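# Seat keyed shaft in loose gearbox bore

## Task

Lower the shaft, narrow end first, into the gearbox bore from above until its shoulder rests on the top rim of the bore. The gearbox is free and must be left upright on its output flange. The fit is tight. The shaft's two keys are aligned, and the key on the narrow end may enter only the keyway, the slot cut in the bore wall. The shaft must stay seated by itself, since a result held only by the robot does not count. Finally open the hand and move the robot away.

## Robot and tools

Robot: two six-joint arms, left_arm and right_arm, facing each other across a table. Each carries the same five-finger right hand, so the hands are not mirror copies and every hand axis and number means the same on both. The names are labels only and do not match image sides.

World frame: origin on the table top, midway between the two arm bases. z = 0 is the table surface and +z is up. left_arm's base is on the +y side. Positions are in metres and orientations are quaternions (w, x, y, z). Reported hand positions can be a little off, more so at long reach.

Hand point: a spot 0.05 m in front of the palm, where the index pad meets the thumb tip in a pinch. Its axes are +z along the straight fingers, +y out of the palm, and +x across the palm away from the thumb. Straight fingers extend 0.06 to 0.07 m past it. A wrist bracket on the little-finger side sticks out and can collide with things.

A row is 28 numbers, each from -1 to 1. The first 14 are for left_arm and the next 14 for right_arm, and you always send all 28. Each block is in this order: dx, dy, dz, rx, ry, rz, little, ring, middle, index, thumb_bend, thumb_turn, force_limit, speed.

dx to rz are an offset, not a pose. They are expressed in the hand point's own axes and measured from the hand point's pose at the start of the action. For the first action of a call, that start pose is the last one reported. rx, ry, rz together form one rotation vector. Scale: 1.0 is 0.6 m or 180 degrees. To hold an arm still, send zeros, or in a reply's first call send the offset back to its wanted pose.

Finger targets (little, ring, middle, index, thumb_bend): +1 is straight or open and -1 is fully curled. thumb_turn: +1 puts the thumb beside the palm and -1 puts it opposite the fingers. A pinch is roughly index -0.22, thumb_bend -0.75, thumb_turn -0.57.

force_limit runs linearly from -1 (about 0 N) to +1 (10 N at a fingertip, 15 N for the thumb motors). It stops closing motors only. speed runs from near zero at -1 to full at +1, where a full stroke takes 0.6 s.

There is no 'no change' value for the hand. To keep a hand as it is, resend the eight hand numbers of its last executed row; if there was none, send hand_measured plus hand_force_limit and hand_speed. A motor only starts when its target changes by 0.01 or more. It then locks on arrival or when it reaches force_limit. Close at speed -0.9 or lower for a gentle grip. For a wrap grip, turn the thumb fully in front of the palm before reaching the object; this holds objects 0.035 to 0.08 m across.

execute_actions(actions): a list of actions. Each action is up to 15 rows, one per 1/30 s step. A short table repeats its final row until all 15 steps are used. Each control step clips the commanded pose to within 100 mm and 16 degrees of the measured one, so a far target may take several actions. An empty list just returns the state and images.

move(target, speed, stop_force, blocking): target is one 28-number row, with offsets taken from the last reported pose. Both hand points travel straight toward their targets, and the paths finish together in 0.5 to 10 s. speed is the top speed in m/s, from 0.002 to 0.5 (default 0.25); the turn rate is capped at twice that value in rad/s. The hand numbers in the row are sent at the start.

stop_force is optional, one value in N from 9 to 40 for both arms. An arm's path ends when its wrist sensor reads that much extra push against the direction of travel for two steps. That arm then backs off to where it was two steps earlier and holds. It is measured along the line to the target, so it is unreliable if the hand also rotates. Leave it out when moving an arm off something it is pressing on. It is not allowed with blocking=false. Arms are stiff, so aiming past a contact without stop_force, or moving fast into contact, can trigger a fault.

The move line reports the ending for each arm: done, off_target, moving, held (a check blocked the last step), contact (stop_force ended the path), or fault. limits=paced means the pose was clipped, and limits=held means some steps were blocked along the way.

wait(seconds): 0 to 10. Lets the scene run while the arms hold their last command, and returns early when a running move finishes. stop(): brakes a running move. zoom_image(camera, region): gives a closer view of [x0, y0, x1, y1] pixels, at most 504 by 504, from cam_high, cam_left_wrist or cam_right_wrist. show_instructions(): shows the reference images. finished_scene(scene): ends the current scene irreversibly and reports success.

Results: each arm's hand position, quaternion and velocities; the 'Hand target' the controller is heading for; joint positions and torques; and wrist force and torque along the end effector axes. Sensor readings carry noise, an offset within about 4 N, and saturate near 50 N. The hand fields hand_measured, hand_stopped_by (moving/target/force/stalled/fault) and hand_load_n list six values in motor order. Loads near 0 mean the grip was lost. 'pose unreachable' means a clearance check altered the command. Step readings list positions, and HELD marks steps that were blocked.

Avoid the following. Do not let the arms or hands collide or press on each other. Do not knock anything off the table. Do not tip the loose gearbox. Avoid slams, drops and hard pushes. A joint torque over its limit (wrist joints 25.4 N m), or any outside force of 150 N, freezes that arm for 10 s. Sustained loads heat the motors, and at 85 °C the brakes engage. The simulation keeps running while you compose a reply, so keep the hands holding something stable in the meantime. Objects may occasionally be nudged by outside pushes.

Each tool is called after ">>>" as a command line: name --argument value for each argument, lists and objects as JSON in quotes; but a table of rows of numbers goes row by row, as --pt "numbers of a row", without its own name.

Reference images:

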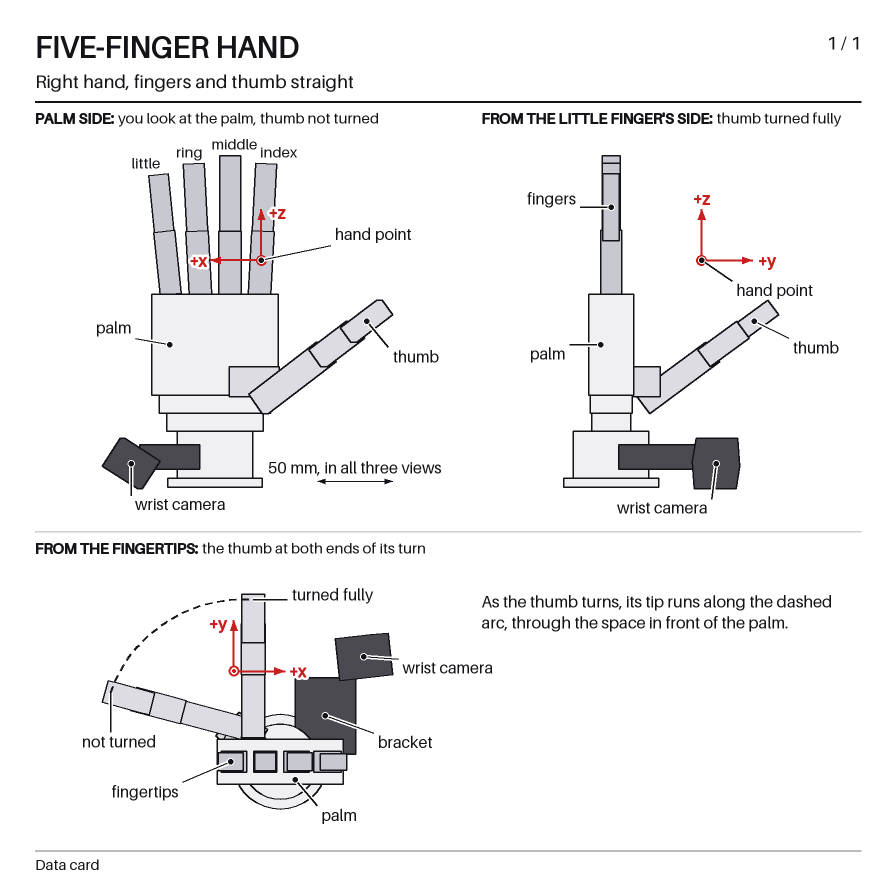

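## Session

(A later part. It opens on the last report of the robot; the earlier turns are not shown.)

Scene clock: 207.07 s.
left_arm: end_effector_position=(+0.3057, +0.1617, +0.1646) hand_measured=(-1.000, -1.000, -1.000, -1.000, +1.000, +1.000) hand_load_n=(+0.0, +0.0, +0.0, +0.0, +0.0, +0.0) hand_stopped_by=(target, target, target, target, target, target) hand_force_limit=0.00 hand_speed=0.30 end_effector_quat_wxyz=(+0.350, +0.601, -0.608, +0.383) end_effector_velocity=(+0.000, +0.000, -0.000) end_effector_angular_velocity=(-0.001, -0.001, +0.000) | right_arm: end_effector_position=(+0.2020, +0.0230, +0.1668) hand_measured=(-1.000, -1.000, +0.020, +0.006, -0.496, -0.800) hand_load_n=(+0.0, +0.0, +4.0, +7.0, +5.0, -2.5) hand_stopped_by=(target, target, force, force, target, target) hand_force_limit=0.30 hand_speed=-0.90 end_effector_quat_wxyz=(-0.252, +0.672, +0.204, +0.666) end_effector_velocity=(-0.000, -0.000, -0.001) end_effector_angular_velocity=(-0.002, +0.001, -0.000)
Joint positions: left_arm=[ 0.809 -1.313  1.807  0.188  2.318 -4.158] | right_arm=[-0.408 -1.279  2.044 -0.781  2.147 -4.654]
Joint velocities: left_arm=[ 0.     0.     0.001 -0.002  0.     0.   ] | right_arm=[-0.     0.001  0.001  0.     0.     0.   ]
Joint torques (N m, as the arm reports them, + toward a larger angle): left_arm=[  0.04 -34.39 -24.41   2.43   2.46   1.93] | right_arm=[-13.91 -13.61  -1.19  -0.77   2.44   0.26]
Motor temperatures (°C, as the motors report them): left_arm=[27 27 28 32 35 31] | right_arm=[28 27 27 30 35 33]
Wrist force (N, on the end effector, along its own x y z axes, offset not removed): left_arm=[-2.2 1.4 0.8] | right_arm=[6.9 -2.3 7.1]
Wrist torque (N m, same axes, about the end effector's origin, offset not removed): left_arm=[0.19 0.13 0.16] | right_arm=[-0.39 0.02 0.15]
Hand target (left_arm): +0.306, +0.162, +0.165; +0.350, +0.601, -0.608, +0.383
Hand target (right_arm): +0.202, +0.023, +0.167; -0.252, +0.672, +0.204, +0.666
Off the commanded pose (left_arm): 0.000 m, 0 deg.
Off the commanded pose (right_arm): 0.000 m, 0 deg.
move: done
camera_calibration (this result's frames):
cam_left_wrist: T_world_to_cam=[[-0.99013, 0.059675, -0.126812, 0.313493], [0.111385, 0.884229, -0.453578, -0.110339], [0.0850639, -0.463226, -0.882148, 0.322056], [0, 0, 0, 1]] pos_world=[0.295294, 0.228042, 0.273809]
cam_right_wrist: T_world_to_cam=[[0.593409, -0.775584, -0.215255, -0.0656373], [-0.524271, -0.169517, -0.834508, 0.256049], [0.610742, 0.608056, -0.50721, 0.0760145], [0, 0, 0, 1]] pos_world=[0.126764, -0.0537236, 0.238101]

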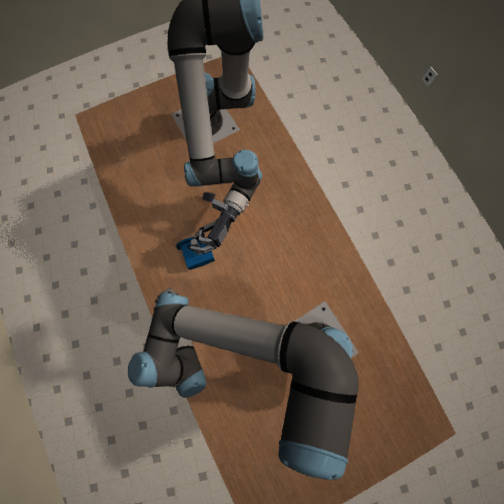

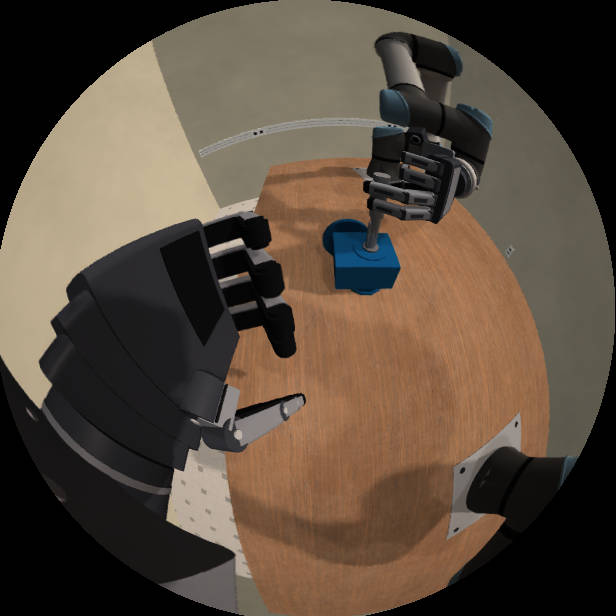

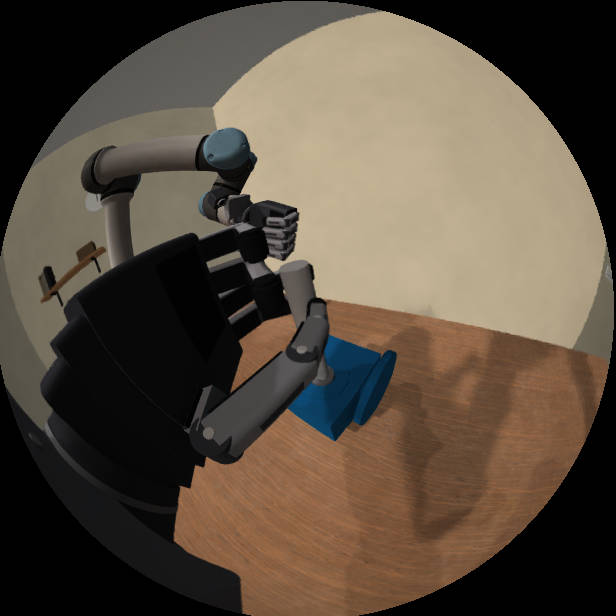

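>>> move --target '[0,0,0,0,0,0,-1,-1,-1,-1,1,1,0,0.3, 0.0007,0,0.003,0,0,0,-1,-1,-0.25,-0.25,-0.5,-0.8,0.8,-0.9]' --speed 0.01

>>> move --target '[0,0,0,0,0,0,-1,-1,-1,-1,1,1,0,0.3, 0.0015,0.0032,-0.0008,0.045,-0.003,0,-1,-1,-0.25,-0.25,-0.5,-0.8,0.8,-0.9]' --speed 0.04

>>> zoom_image --camera "cam_left_wrist" --region '[355,222,390,257]'

Scene clock: 207.97 s.
left_arm: end_effector_position=(+0.3057, +0.1617, +0.1646) hand_measured=(-1.000, -1.000, -1.000, -1.000, +1.000, +1.000) hand_load_n=(+0.0, +0.0, +0.0, +0.0, +0.0, +0.0) hand_stopped_by=(target, target, target, target, target, target) hand_force_limit=0.00 hand_speed=0.30 end_effector_quat_wxyz=(+0.350, +0.601, -0.608, +0.383) end_effector_velocity=(+0.001, -0.001, +0.001) end_effector_angular_velocity=(-0.001, -0.003, -0.000) | right_arm: end_effector_position=(+0.2034, +0.0241, +0.1672) hand_measured=(-1.000, -1.000, +0.002, -0.002, -0.496, -0.800) hand_load_n=(+0.0, +0.0, +9.0, +6.0, +7.5, -0.5) hand_stopped_by=(target, target, force, force, target, target) hand_force_limit=0.80 hand_speed=-0.90 end_effector_quat_wxyz=(-0.252, +0.672, +0.204, +0.666) end_effector_velocity=(+0.000, +0.001, +0.001) end_effector_angular_velocity=(+0.003, -0.001, +0.001)
Joint positions: left_arm=[ 0.809 -1.313  1.807  0.188  2.318 -4.158] | right_arm=[-0.411 -1.278  2.041 -0.779  2.145 -4.654]
Joint velocities: left_arm=[-0.001 -0.    -0.001 -0.001 -0.001 -0.   ] | right_arm=[-0.001  0.    -0.001 -0.001 -0.001 -0.   ]
Joint torques (N m, as the arm reports them, + toward a larger angle): left_arm=[  0.17 -35.18 -24.49   2.3    2.33   2.  ] | right_arm=[-14.82 -21.04 -31.38  -1.23  -2.58   1.42]
Motor temperatures (°C, as the motors report them): left_arm=[27 27 28 32 35 31] | right_arm=[28 27 27 30 35 33]
Wrist force (N, on the end effector, along its own x y z axes, offset not removed): left_arm=[-4.8 -0.5 1.8] | right_arm=[-7.5 -0.2 3.7]
Wrist torque (N m, same axes, about the end effector's origin, offset not removed): left_arm=[-0.05 0.69 -0.29] | right_arm=[-0.30 0.20 0.09]
Hand target (left_arm): +0.306, +0.162, +0.165; +0.350, +0.601, -0.608, +0.383
Hand target (right_arm): +0.203, +0.024, +0.167; -0.252, +0.672, +0.204, +0.666
Off the commanded pose (left_arm): 0.000 m, 0 deg.
Off the commanded pose (right_arm): 0.000 m, 0 deg.
move: done
camera_calibration (this result's frames):
cam_left_wrist: T_world_to_cam=[[-0.99013, 0.059675, -0.126813, 0.313493], [0.111385, 0.884229, -0.453578, -0.110339], [0.085064, -0.463226, -0.882148, 0.322056], [0, 0, 0, 1]] pos_world=[0.295294, 0.228042, 0.273809]
cam_right_wrist: T_world_to_cam=[[0.593401, -0.775604, -0.215206, -0.0655897], [-0.5243, -0.169593, -0.834475, 0.257286], [0.610724, 0.608011, -0.507286, 0.0747454], [0, 0, 0, 1]] pos_world=[0.128167, -0.0526837, 0.238501]

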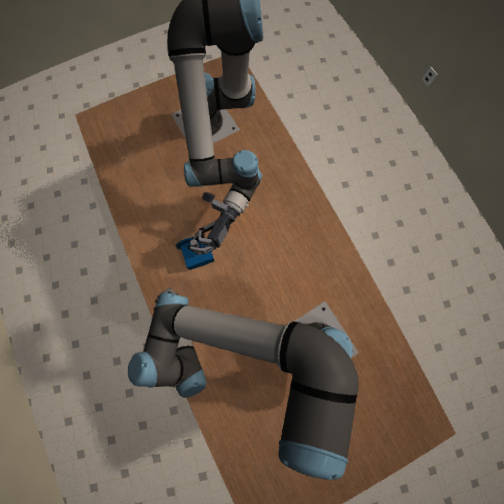

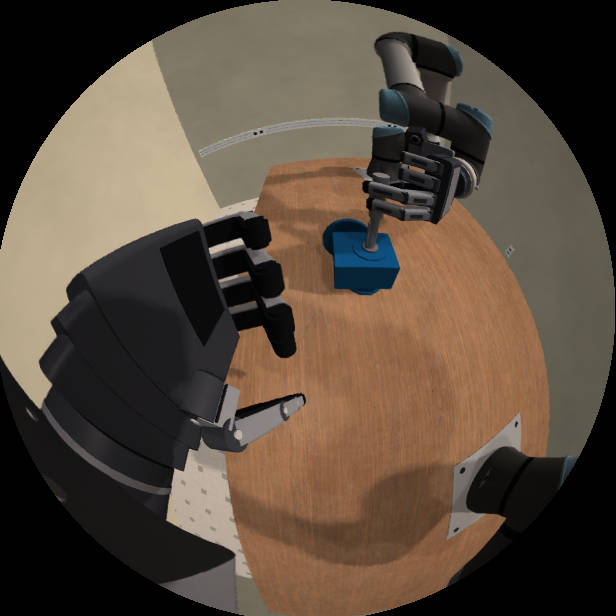

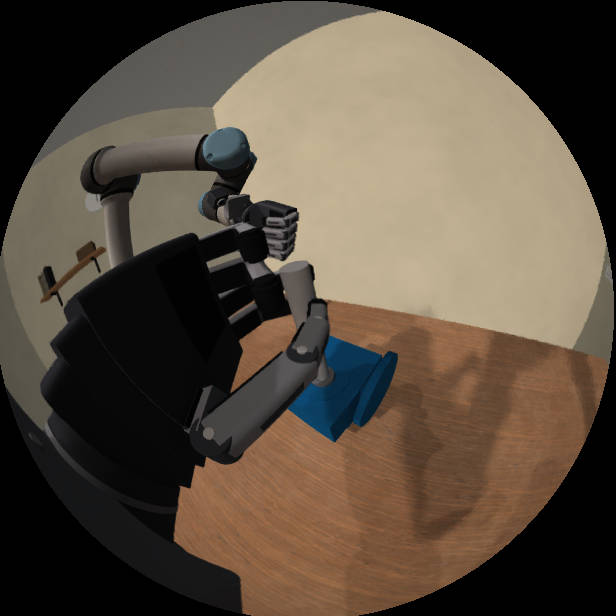

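Scene clock: 209.97 s.
left_arm: end_effector_position=(+0.3057, +0.1617, +0.1646) hand_measured=(-1.000, -1.000, -1.000, -1.000, +1.000, +1.000) hand_load_n=(+0.0, +0.0, +0.0, +0.0, +0.0, +0.0) hand_stopped_by=(target, target, target, target, target, target) hand_force_limit=0.00 hand_speed=0.30 end_effector_quat_wxyz=(+0.350, +0.601, -0.608, +0.383) end_effector_velocity=(-0.000, +0.000, -0.000) end_effector_angular_velocity=(-0.001, +0.001, -0.001) | right_arm: end_effector_position=(+0.2042, +0.0222, +0.1680) hand_measured=(-1.000, -1.000, +0.002, -0.002, -0.496, -0.800) hand_load_n=(+0.0, +0.0, +4.5, +6.0, +5.5, +1.0) hand_stopped_by=(target, target, force, force, target, target) hand_force_limit=0.80 hand_speed=-0.90 end_effector_quat_wxyz=(-0.298, +0.656, +0.252, +0.646) end_effector_velocity=(-0.000, +0.000, +0.000) end_effector_angular_velocity=(+0.000, -0.000, +0.012)
Joint positions: left_arm=[ 0.809 -1.313  1.807  0.188  2.318 -4.158] | right_arm=[-0.485 -1.346  2.132 -0.801  1.929 -4.652]
Joint velocities: left_arm=[ 0.     0.     0.001 -0.001  0.001 -0.   ] | right_arm=[-0.006 -0.005  0.006 -0.001 -0.018  0.   ]
Joint torques (N m, as the arm reports them, + toward a larger angle): left_arm=[  0.32 -34.92 -24.1    2.39   2.37   1.96] | right_arm=[-14.48 -35.17  -9.34  -4.22  -2.55   1.38]
Motor temperatures (°C, as the motors report them): left_arm=[27 27 28 32 35 31] | right_arm=[28 27 27 30 35 33]
Wrist force (N, on the end effector, along its own x y z axes, offset not removed): left_arm=[-2.7 1.9 2.6] | right_arm=[-8.3 -3.2 4.8]
Wrist torque (N m, same axes, about the end effector's origin, offset not removed): left_arm=[0.25 0.15 -0.13] | right_arm=[-0.78 0.19 -0.03]
Hand target (left_arm): +0.306, +0.162, +0.165; +0.350, +0.601, -0.608, +0.383
Hand target (right_arm): +0.204, +0.022, +0.168; -0.298, +0.656, +0.252, +0.646
Off the commanded pose (left_arm): 0.000 m, 0 deg.
Off the commanded pose (right_arm): 0.000 m, 0 deg.
move: done
camera_calibration (this result's frames):
cam_left_wrist: T_world_to_cam=[[-0.99013, 0.0596752, -0.126812, 0.313493], [0.111385, 0.884229, -0.453578, -0.110339], [0.0850638, -0.463226, -0.882148, 0.322056], [0, 0, 0, 1]] pos_world=[0.295294, 0.228042, 0.273809]
cam_right_wrist: T_world_to_cam=[[0.696635, -0.684943, -0.213432, -0.0907394], [-0.494383, -0.242737, -0.834664, 0.25354], [0.519889, 0.686973, -0.507723, 0.092638], [0, 0, 0, 1]] pos_world=[0.140397, -0.0642475, 0.239289]

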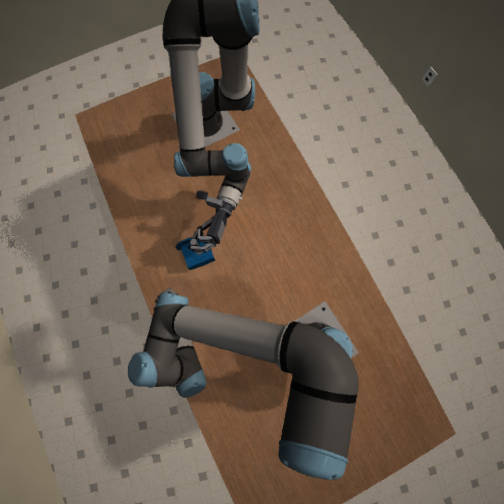

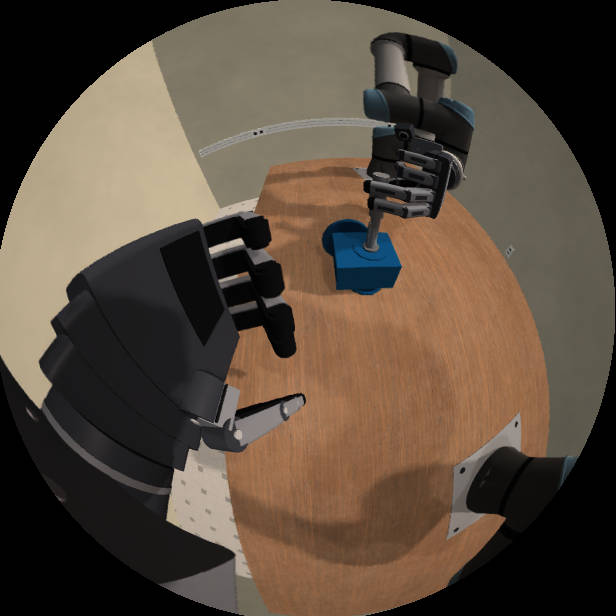

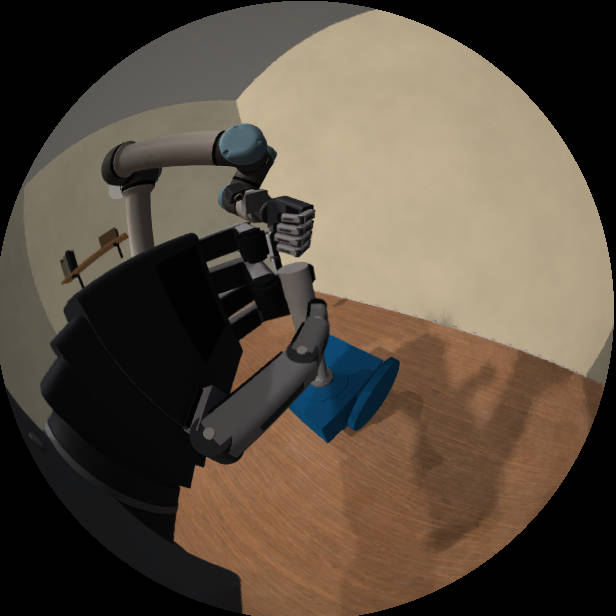

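Region (355, 222, 390, 257) of cam_left_wrist's 616x616 image, scaled by 14.400, with more detail than that image has.

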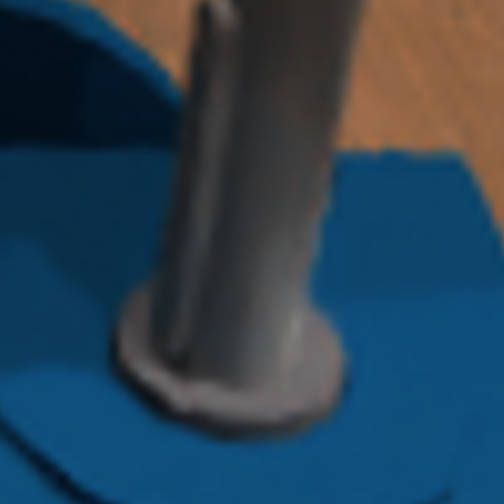

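>>> move --target '[0,0,0,0,0,0,-1,-1,-1,-1,1,1,0,0.3, 0,0,-0.004,0,0,0,-1,-1,0.3,0.3,-0.5,-0.8,0.8,-0.5]' --speed 0.005

>>> move --target '[0,0,0,0,0,0,-1,-1,-1,-1,1,1,0,0.3, 0.11,-0.008,0,0,0,0,-1,-1,0.3,0.3,-0.5,-0.8,0.8,-0.5]' --speed 0.06

>>> zoom_image --camera "cam_left_wrist" --region '[310,160,450,300]'

>>> zoom_image --camera "cam_right_wrist" --region '[260,280,420,440]'

Scene clock: 210.93 s.
left_arm: end_effector_position=(+0.3057, +0.1617, +0.1646) hand_measured=(-1.000, -1.000, -1.000, -1.000, +1.000, +1.000) hand_load_n=(+0.0, +0.0, +0.0, +0.0, +0.0, +0.0) hand_stopped_by=(target, target, target, target, target, target) hand_force_limit=0.00 hand_speed=0.30 end_effector_quat_wxyz=(+0.350, +0.601, -0.608, +0.383) end_effector_velocity=(+0.000, -0.000, -0.000) end_effector_angular_velocity=(-0.001, -0.000, +0.001) | right_arm: end_effector_position=(+0.2026, +0.0205, +0.1679) hand_measured=(-1.000, -1.000, +0.300, +0.300, -0.500, -0.800) hand_load_n=(+0.0, +0.0, +0.0, +0.0, +0.0, +0.0) hand_stopped_by=(target, target, target, target, target, target) hand_force_limit=0.80 hand_speed=-0.50 end_effector_quat_wxyz=(-0.298, +0.656, +0.252, +0.646) end_effector_velocity=(-0.000, -0.000, +0.001) end_effector_angular_velocity=(+0.002, -0.001, -0.001)
Joint positions: left_arm=[ 0.809 -1.313  1.807  0.188  2.318 -4.158] | right_arm=[-0.483 -1.349  2.137 -0.802  1.931 -4.652]
Joint velocities: left_arm=[ 0.     0.     0.    -0.002 -0.    -0.001] | right_arm=[ 0.001 -0.001  0.    -0.001  0.003 -0.   ]
Joint torques (N m, as the arm reports them, + toward a larger angle): left_arm=[  0.03 -34.84 -24.31   2.35   2.35   1.93] | right_arm=[ 13.37 -31.32  -7.79  -3.04   2.38  -0.94]
Motor temperatures (°C, as the motors report them): left_arm=[27 27 28 32 35 31] | right_arm=[28 27 27 30 35 33]
Wrist force (N, on the end effector, along its own x y z axes, offset not removed): left_arm=[-5.9 -0.2 0.4] | right_arm=[1.4 -2.1 -0.8]
Wrist torque (N m, same axes, about the end effector's origin, offset not removed): left_arm=[0.16 0.93 -0.17] | right_arm=[-0.34 -0.10 0.23]
Hand target (left_arm): +0.306, +0.162, +0.165; +0.350, +0.601, -0.608, +0.383
Hand target (right_arm): +0.203, +0.020, +0.168; -0.298, +0.656, +0.252, +0.646
Off the commanded pose (left_arm): 0.000 m, 0 deg.
Off the commanded pose (right_arm): 0.000 m, 0 deg.
move: done
camera_calibration (this result's frames):
cam_left_wrist: T_world_to_cam=[[-0.99013, 0.059675, -0.126812, 0.313493], [0.111385, 0.884229, -0.453578, -0.110339], [0.0850637, -0.463226, -0.882148, 0.322056], [0, 0, 0, 1]] pos_world=[0.295294, 0.228042, 0.273809]
cam_right_wrist: T_world_to_cam=[[0.696617, -0.684947, -0.213477, -0.0907617], [-0.494414, -0.242701, -0.834656, 0.252303], [0.519884, 0.686981, -0.507717, 0.0946256], [0, 0, 0, 1]] pos_world=[0.138774, -0.0659388, 0.239253]

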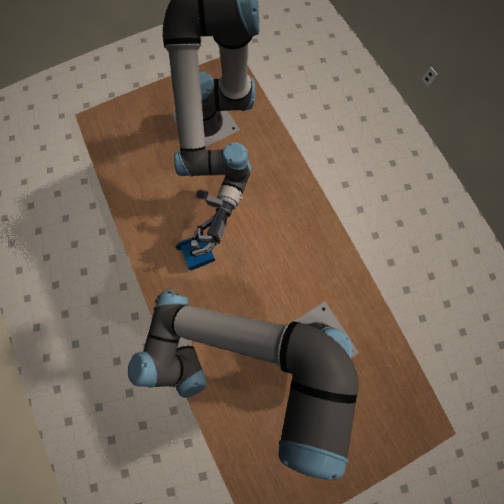

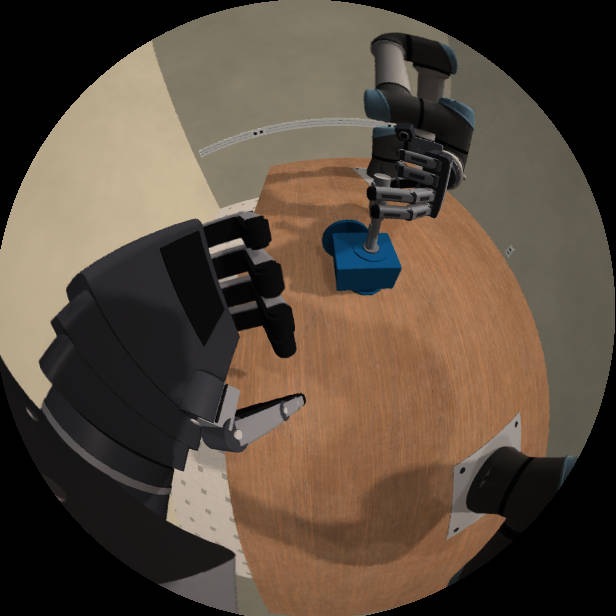

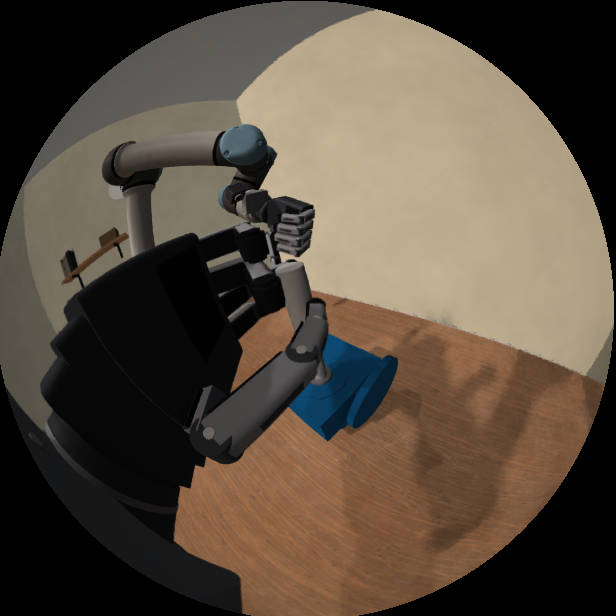

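Scene clock: 212.40 s.
left_arm: end_effector_position=(+0.3057, +0.1617, +0.1646) hand_measured=(-1.000, -1.000, -1.000, -1.000, +1.000, +1.000) hand_load_n=(+0.0, +0.0, +0.0, +0.0, +0.0, +0.0) hand_stopped_by=(target, target, target, target, target, target) hand_force_limit=0.00 hand_speed=0.30 end_effector_quat_wxyz=(+0.350, +0.601, -0.608, +0.383) end_effector_velocity=(-0.000, -0.000, -0.000) end_effector_angular_velocity=(+0.000, +0.001, -0.000) | right_arm: end_effector_position=(+0.2015, +0.0202, +0.2340) hand_measured=(-1.000, -1.000, +0.300, +0.300, -0.500, -0.800) hand_load_n=(+0.0, +0.0, +0.0, +0.0, +0.0, +0.0) hand_stopped_by=(target, target, target, target, target, target) hand_force_limit=0.80 hand_speed=-0.50 end_effector_quat_wxyz=(-0.298, +0.656, +0.252, +0.646) end_effector_velocity=(+0.000, +0.000, +0.002) end_effector_angular_velocity=(+0.001, +0.001, -0.001)
Joint positions: left_arm=[ 0.809 -1.313  1.807  0.188  2.318 -4.158] | right_arm=[-0.481 -1.465  2.061 -0.61   1.934 -4.652]
Joint velocities: left_arm=[-0.001  0.001 -0.001  0.    -0.    -0.001] | right_arm=[-0.    -0.002 -0.003  0.005  0.     0.001]
Joint torques (N m, as the arm reports them, + toward a larger angle): left_arm=[ -0.17 -35.47 -24.21   2.31   2.4    1.93] | right_arm=[ 12.5  -29.23 -30.25  -0.1    2.42   1.77]
Motor temperatures (°C, as the motors report them): left_arm=[27 27 28 32 35 31] | right_arm=[28 27 27 30 35 33]
Wrist force (N, on the end effector, along its own x y z axes, offset not removed): left_arm=[-2.5 -1.0 1.0] | right_arm=[-0.7 -2.3 0.7]
Wrist torque (N m, same axes, about the end effector's origin, offset not removed): left_arm=[-0.03 0.08 -0.15] | right_arm=[-0.38 0.11 0.21]
Hand target (left_arm): +0.306, +0.162, +0.165; +0.350, +0.601, -0.608, +0.383
Hand target (right_arm): +0.202, +0.020, +0.234; -0.298, +0.656, +0.252, +0.646
Off the commanded pose (left_arm): 0.000 m, 0 deg.
Off the commanded pose (right_arm): 0.000 m, 0 deg.
move: done
camera_calibration (this result's frames):
cam_left_wrist: T_world_to_cam=[[-0.99013, 0.0596751, -0.126812, 0.313493], [0.111385, 0.884229, -0.453578, -0.110339], [0.0850637, -0.463226, -0.882148, 0.322056], [0, 0, 0, 1]] pos_world=[0.295294, 0.228042, 0.273809]
cam_right_wrist: T_world_to_cam=[[0.696628, -0.68495, -0.213432, -0.0761489], [-0.494373, -0.242714, -0.834677, 0.306876], [0.519909, 0.686974, -0.507702, 0.128945], [0, 0, 0, 1]] pos_world=[0.137719, -0.0662566, 0.305355]

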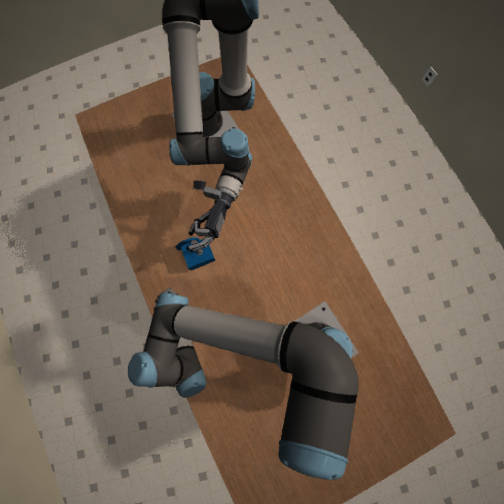

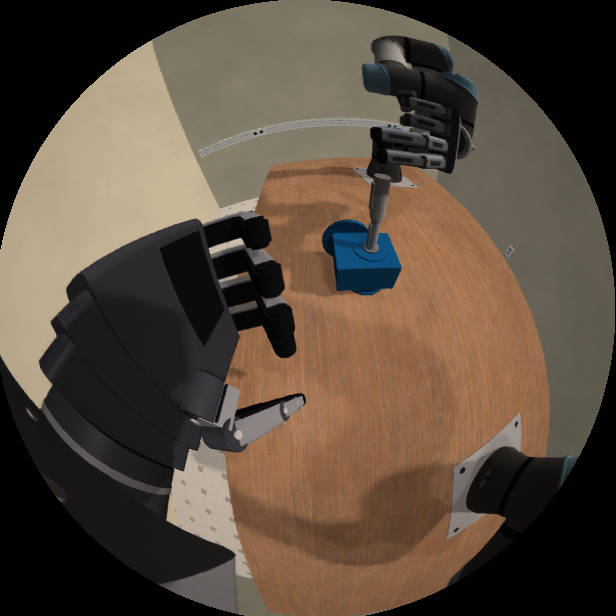

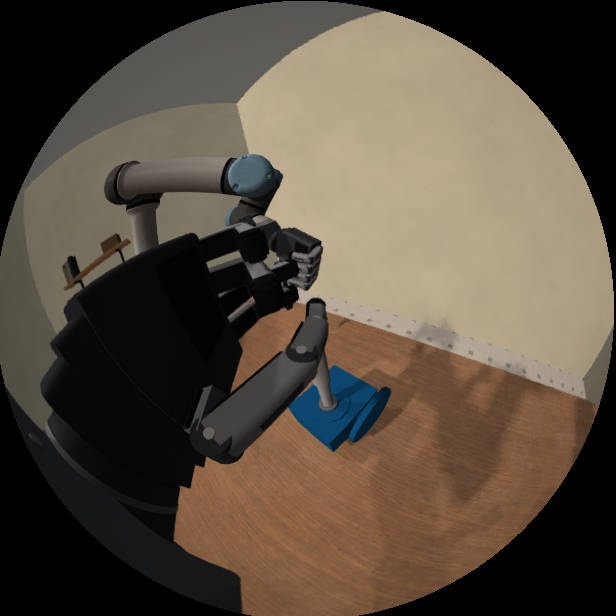

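Region (310, 160, 450, 300) of cam_left_wrist's 616x616 image, scaled by 3.600, with more detail than that image has.

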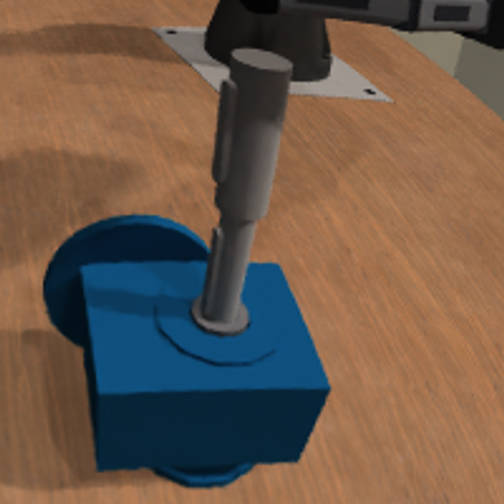

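Region (260, 280, 420, 440) of cam_right_wrist's 616x616 image, scaled by 3.150, with more detail than that image has.

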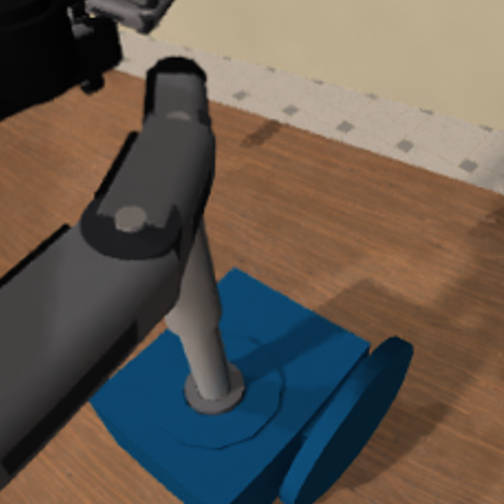

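>>> move --target '[0,0,0,0,0,0,-1,-1,-1,-1,1,1,0,0.3, 0.02,-0.12,0.0,0,0,0,-1,-1,0.3,0.3,-0.5,-0.8,0.8,-0.5]' --speed 0.15

>>> zoom_image --camera "cam_right_wrist" --region '[300,290,440,430]'

>>> zoom_image --camera "cam_high" --region '[165,220,225,280]'

Scene clock: 213.60 s.
left_arm: end_effector_position=(+0.3057, +0.1617, +0.1646) hand_measured=(-1.000, -1.000, -1.000, -1.000, +1.000, +1.000) hand_load_n=(+0.0, +0.0, +0.0, +0.0, +0.0, +0.0) hand_stopped_by=(target, target, target, target, target, target) hand_force_limit=0.00 hand_speed=0.30 end_effector_quat_wxyz=(+0.350, +0.601, -0.608, +0.383) end_effector_velocity=(+0.000, +0.000, -0.001) end_effector_angular_velocity=(-0.000, -0.001, +0.000) | right_arm: end_effector_position=(+0.1505, +0.0696, +0.2506) hand_measured=(-1.000, -1.000, +0.300, +0.300, -0.500, -0.800) hand_load_n=(+0.0, +0.0, +0.0, +0.0, +0.0, +0.0) hand_stopped_by=(target, target, target, target, target, target) hand_force_limit=0.80 hand_speed=-0.50 end_effector_quat_wxyz=(-0.298, +0.656, +0.252, +0.646) end_effector_velocity=(-0.001, +0.001, +0.000) end_effector_angular_velocity=(-0.000, +0.001, -0.000)
Joint positions: left_arm=[ 0.809 -1.313  1.807  0.188  2.318 -4.158] | right_arm=[-0.319 -1.375  1.903 -0.544  2.096 -4.655]
Joint velocities: left_arm=[ 0.001  0.001  0.001 -0.002 -0.     0.   ] | right_arm=[ 0.002  0.002 -0.004  0.003  0.002  0.001]
Joint torques (N m, as the arm reports them, + toward a larger angle): left_arm=[  0.12 -35.05 -24.25   2.37   2.38   1.93] | right_arm=[ 13.06 -17.4  -32.17   0.09   2.37   1.89]
Motor temperatures (°C, as the motors report them): left_arm=[27 27 28 32 35 31] | right_arm=[28 27 27 30 35 33]
Wrist force (N, on the end effector, along its own x y z axes, offset not removed): left_arm=[-3.5 -0.9 -0.6] | right_arm=[-2.1 -3.7 1.0]
Wrist torque (N m, same axes, about the end effector's origin, offset not removed): left_arm=[0.04 0.38 -0.15] | right_arm=[-0.73 0.32 -0.04]
Hand target (left_arm): +0.306, +0.162, +0.165; +0.350, +0.601, -0.608, +0.383
Hand target (right_arm): +0.150, +0.070, +0.251; -0.298, +0.656, +0.252, +0.646
Off the commanded pose (left_arm): 0.000 m, 0 deg.
Off the commanded pose (right_arm): 0.000 m, 0 deg.
move: done
camera_calibration (this result's frames):
cam_left_wrist: T_world_to_cam=[[-0.99013, 0.0596751, -0.126812, 0.313493], [0.111385, 0.884229, -0.453578, -0.110339], [0.0850639, -0.463226, -0.882148, 0.322056], [0, 0, 0, 1]] pos_world=[0.295294, 0.228042, 0.273809]
cam_right_wrist: T_world_to_cam=[[0.696721, -0.684918, -0.213229, -0.00330169], [-0.494173, -0.242809, -0.834767, 0.307487], [0.519974, 0.686972, -0.507639, 0.12995], [0, 0, 0, 1]] pos_world=[0.0866819, -0.0168726, 0.321944]

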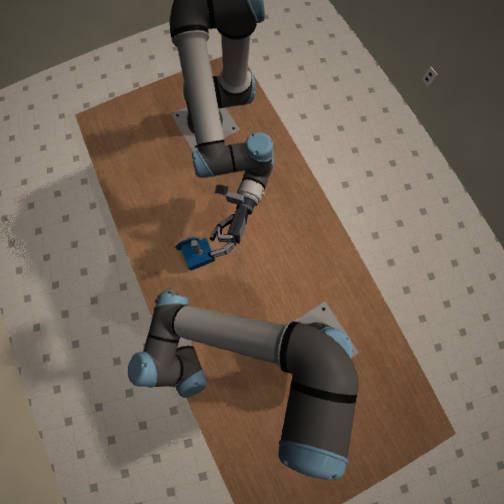

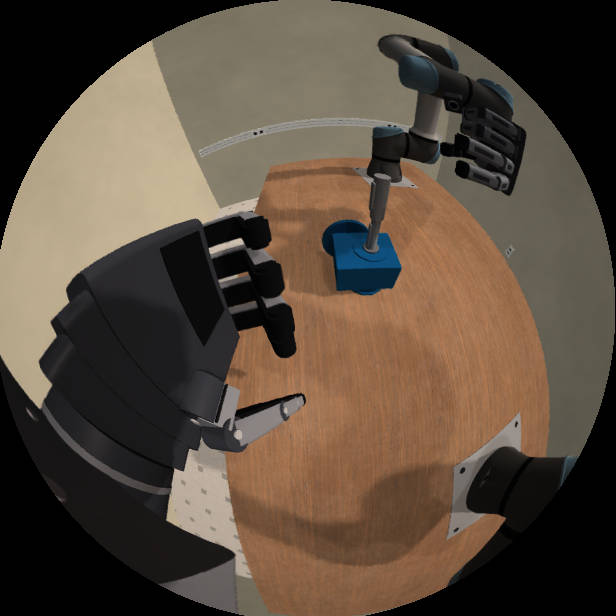

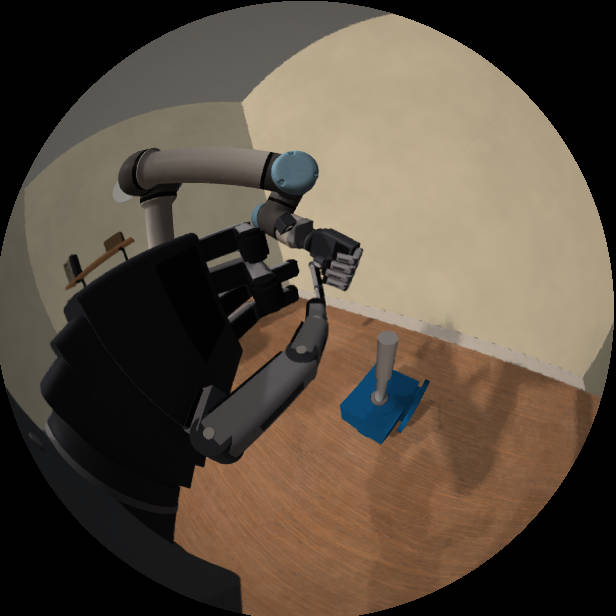

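Region (300, 290, 440, 430) of cam_right_wrist's 616x616 image, scaled by 3.600, with more detail than that image has.

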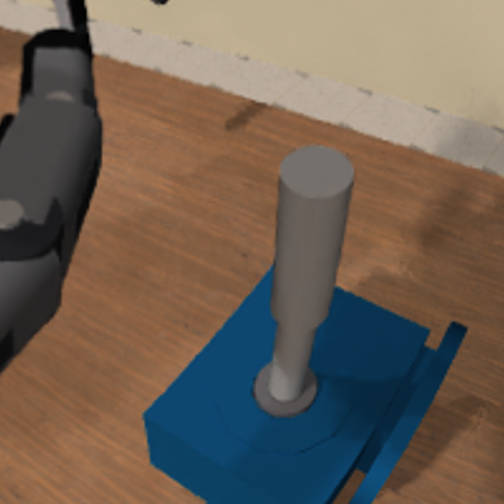

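Region (165, 220, 225, 280) of cam_high's 504x504 image, scaled by 8.400, with more detail than that image has.

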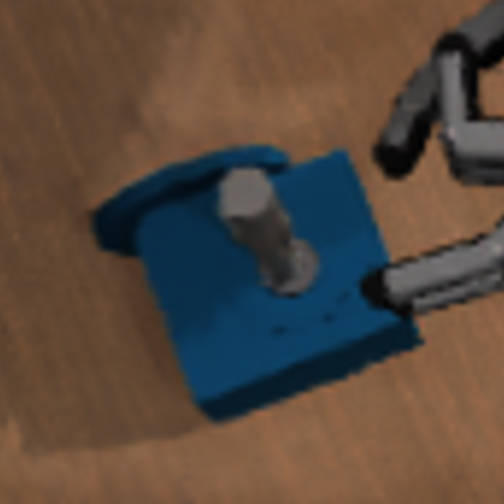

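>>> move --target '[0,0,0,0,0,0,-1,-1,-1,-1,1,1,0,0.3, -0.017,0.138,-0.033,0,0,-0.024,-1,-1,0.3,0.3,-0.5,-0.8,0.8,-0.5]' --speed 0.1

>>> zoom_image --camera "cam_high" --region '[160,190,240,270]'

Scene clock: 215.10 s.
left_arm: end_effector_position=(+0.3057, +0.1617, +0.1646) hand_measured=(-1.000, -1.000, -1.000, -1.000, +1.000, +1.000) hand_load_n=(+0.0, +0.0, +0.0, +0.0, +0.0, +0.0) hand_stopped_by=(target, target, target, target, target, target) hand_force_limit=0.00 hand_speed=0.30 end_effector_quat_wxyz=(+0.350, +0.601, -0.608, +0.383) end_effector_velocity=(-0.000, +0.000, -0.000) end_effector_angular_velocity=(+0.001, +0.001, +0.001) | right_arm: end_effector_position=(+0.1955, -0.0016, +0.2349) hand_measured=(-1.000, -1.000, +0.300, +0.300, -0.500, -0.800) hand_load_n=(+0.0, +0.0, +0.0, +0.0, +0.0, +0.0) hand_stopped_by=(target, target, target, target, target, target) hand_force_limit=0.80 hand_speed=-0.50 end_effector_quat_wxyz=(-0.273, +0.646, +0.276, +0.657) end_effector_velocity=(+0.000, -0.001, -0.000) end_effector_angular_velocity=(-0.001, -0.001, +0.004)
Joint positions: left_arm=[ 0.809 -1.313  1.807  0.188  2.318 -4.158] | right_arm=[-0.484 -1.508  2.12  -0.626  1.931 -4.727]
Joint velocities: left_arm=[-0.001 -0.001  0.001  0.    -0.001 -0.001] | right_arm=[-0.004 -0.003  0.004 -0.002 -0.007 -0.001]
Joint torques (N m, as the arm reports them, + toward a larger angle): left_arm=[ -0.22 -34.81 -23.63   2.35   2.39   1.88] | right_arm=[-14.38 -27.39  -9.66  -2.91  -2.39  -1.54]
Motor temperatures (°C, as the motors report them): left_arm=[27 27 28 32 35 31] | right_arm=[28 27 27 30 35 33]
Wrist force (N, on the end effector, along its own x y z axes, offset not removed): left_arm=[-0.4 0.0 1.0] | right_arm=[0.1 3.5 3.1]
Wrist torque (N m, same axes, about the end effector's origin, offset not removed): left_arm=[0.04 0.13 0.08] | right_arm=[0.25 0.07 0.30]
Hand target (left_arm): +0.306, +0.162, +0.165; +0.350, +0.601, -0.608, +0.383
Hand target (right_arm): +0.196, -0.002, +0.235; -0.273, +0.646, +0.276, +0.657
Off the commanded pose (left_arm): 0.000 m, 0 deg.
Off the commanded pose (right_arm): 0.000 m, 0 deg.
move: done
camera_calibration (this result's frames):
cam_left_wrist: T_world_to_cam=[[-0.99013, 0.0596752, -0.126813, 0.313493], [0.111385, 0.884229, -0.453578, -0.110339], [0.085064, -0.463226, -0.882148, 0.322056], [0, 0, 0, 1]] pos_world=[0.295294, 0.228042, 0.273809]
cam_right_wrist: T_world_to_cam=[[0.705454, -0.694934, -0.139289, -0.105834], [-0.449258, -0.286443, -0.846238, 0.29312], [0.548181, 0.659558, -0.514277, 0.143428], [0, 0, 0, 1]] pos_world=[0.127723, -0.0841845, 0.30707]

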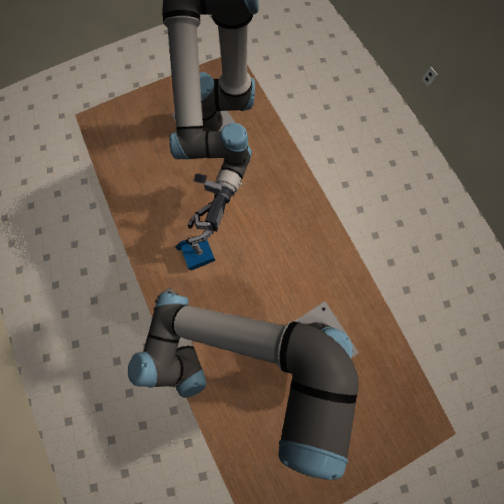

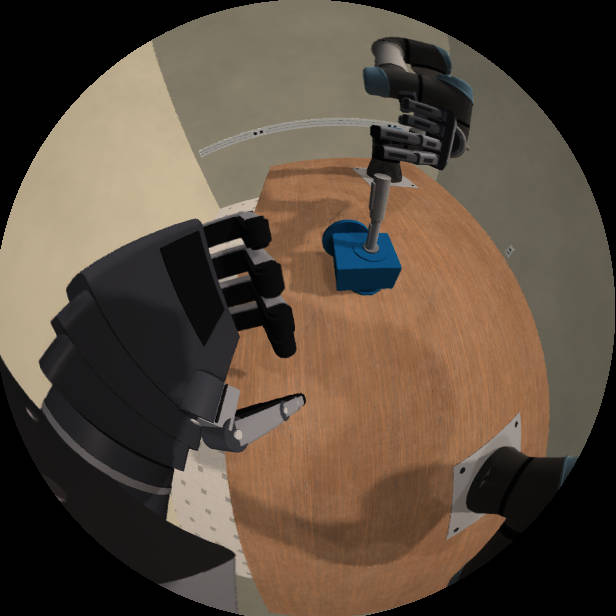

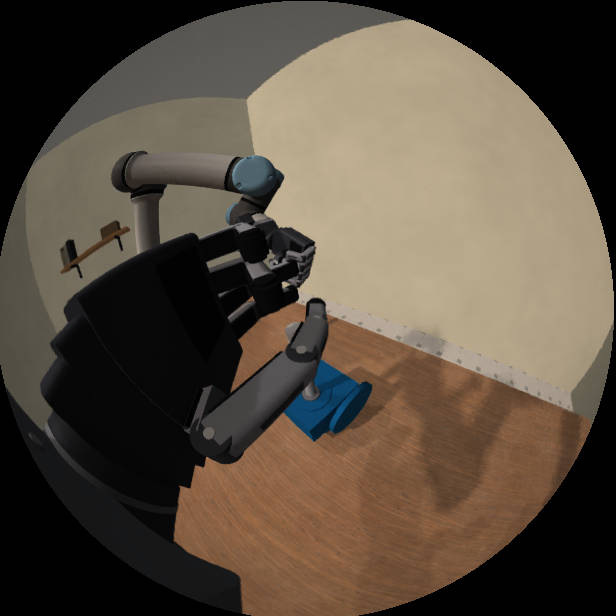

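Region (160, 190, 240, 270) of cam_high's 504x504 image, scaled by 6.300, with more detail than that image has.

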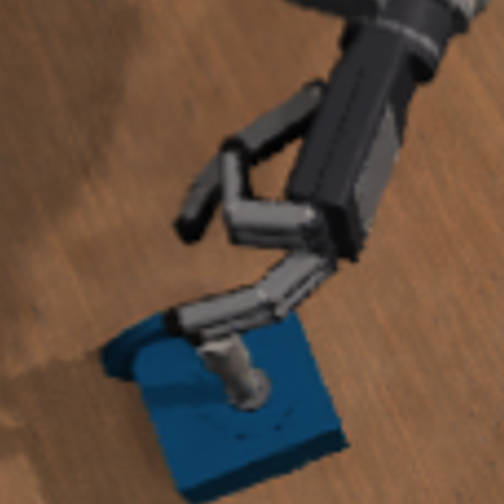

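Plausible. Press down.

>>> move --target '[0,0,0,0,0,0,-1,-1,-1,-1,1,1,0,0.3, -0.06,0,0,0,0,0,-1,-1,0.3,0.3,-0.5,-0.8,0.8,-0.5]' --speed 0.008 --stop_force 22

>>> zoom_image --camera "cam_left_wrist" --region '[330,150,440,260]'

Scene clock: 218.97 s.
left_arm: end_effector_position=(+0.3057, +0.1617, +0.1646) hand_measured=(-1.000, -1.000, -1.000, -1.000, +1.000, +1.000) hand_load_n=(+0.0, +0.0, +0.0, +0.0, +0.0, +0.0) hand_stopped_by=(target, target, target, target, target, target) hand_force_limit=0.00 hand_speed=0.30 end_effector_quat_wxyz=(+0.350, +0.601, -0.608, +0.383) end_effector_velocity=(+0.001, -0.001, +0.000) end_effector_angular_velocity=(-0.001, -0.001, -0.000) | right_arm: end_effector_position=(+0.1960, -0.0015, +0.2081) hand_measured=(-1.000, -1.000, +0.300, +0.300, -0.500, -0.800) hand_load_n=(+0.0, +0.0, +0.0, +0.0, +0.0, +0.0) hand_stopped_by=(target, target, target, target, target, target) hand_force_limit=0.80 hand_speed=-0.50 end_effector_quat_wxyz=(-0.273, +0.646, +0.276, +0.657) end_effector_velocity=(+0.000, -0.000, +0.003) end_effector_angular_velocity=(-0.000, +0.000, -0.001)
Joint positions: left_arm=[ 0.809 -1.313  1.807  0.188  2.318 -4.158] | right_arm=[-0.485 -1.463  2.155 -0.707  1.93  -4.727]
Joint velocities: left_arm=[-0.001  0.001 -0.002 -0.    -0.    -0.   ] | right_arm=[-0.001 -0.004 -0.004  0.008  0.001 -0.   ]
Joint torques (N m, as the arm reports them, + toward a larger angle): left_arm=[  0.44 -35.68 -24.07   2.35   2.45   1.87] | right_arm=[-14.8   -8.94  -9.7    8.86  -1.18   1.94]
Motor temperatures (°C, as the motors report them): left_arm=[27 27 28 32 35 31] | right_arm=[28 27 27 30 35 33]
Wrist force (N, on the end effector, along its own x y z axes, offset not removed): left_arm=[-3.1 3.1 -1.9] | right_arm=[33.6 -6.8 1.6]
Wrist torque (N m, same axes, about the end effector's origin, offset not removed): left_arm=[0.71 0.48 -0.17] | right_arm=[-0.87 1.25 0.75]
Hand target (left_arm): +0.306, +0.162, +0.165; +0.350, +0.601, -0.608, +0.383
Hand target (right_arm): +0.196, -0.001, +0.209; -0.274, +0.646, +0.276, +0.657
Off the commanded pose (left_arm): 0.000 m, 0 deg.
Off the commanded pose (right_arm): 0.009 m, 0 deg.
move: contact (right_arm)
camera_calibration (this result's frames):
cam_left_wrist: T_world_to_cam=[[-0.99013, 0.059675, -0.126813, 0.313493], [0.111385, 0.884229, -0.453578, -0.110339], [0.085064, -0.463226, -0.882148, 0.322056], [0, 0, 0, 1]] pos_world=[0.295294, 0.228042, 0.273809]
cam_right_wrist: T_world_to_cam=[[0.705519, -0.694858, -0.139338, -0.109854], [-0.449171, -0.286353, -0.846314, 0.270714], [0.548168, 0.659677, -0.514138, 0.12933], [0, 0, 0, 1]] pos_world=[0.128206, -0.0841294, 0.280296]

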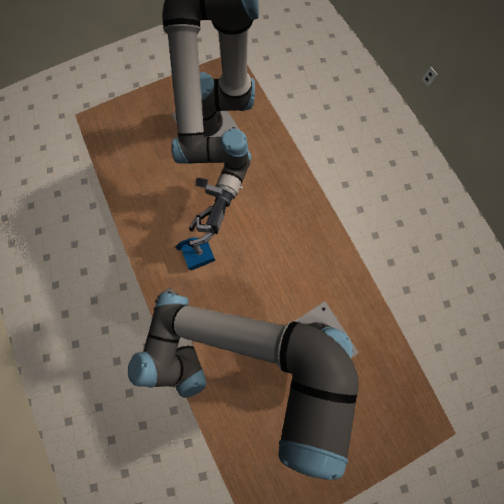

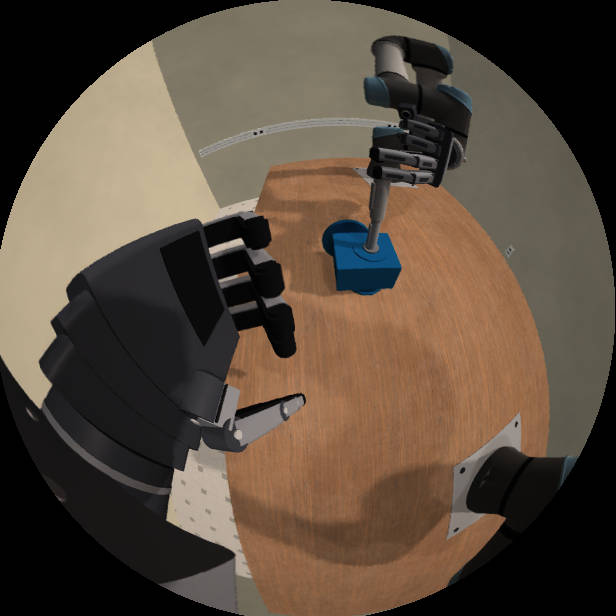

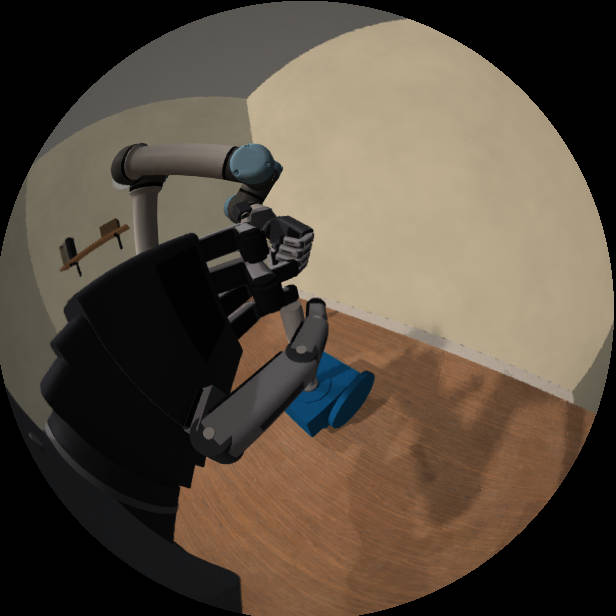

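Region (330, 150, 440, 260) of cam_left_wrist's 616x616 image, scaled by 4.582, with more detail than that image has.

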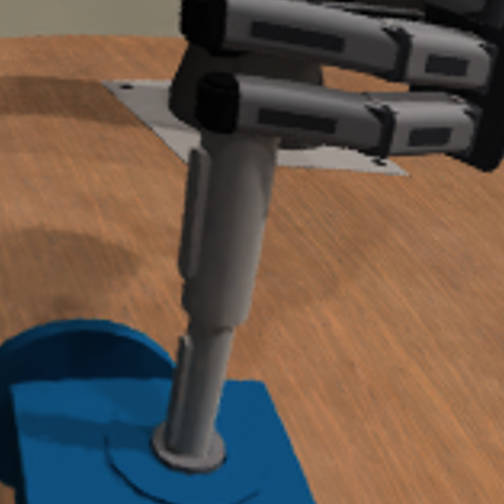

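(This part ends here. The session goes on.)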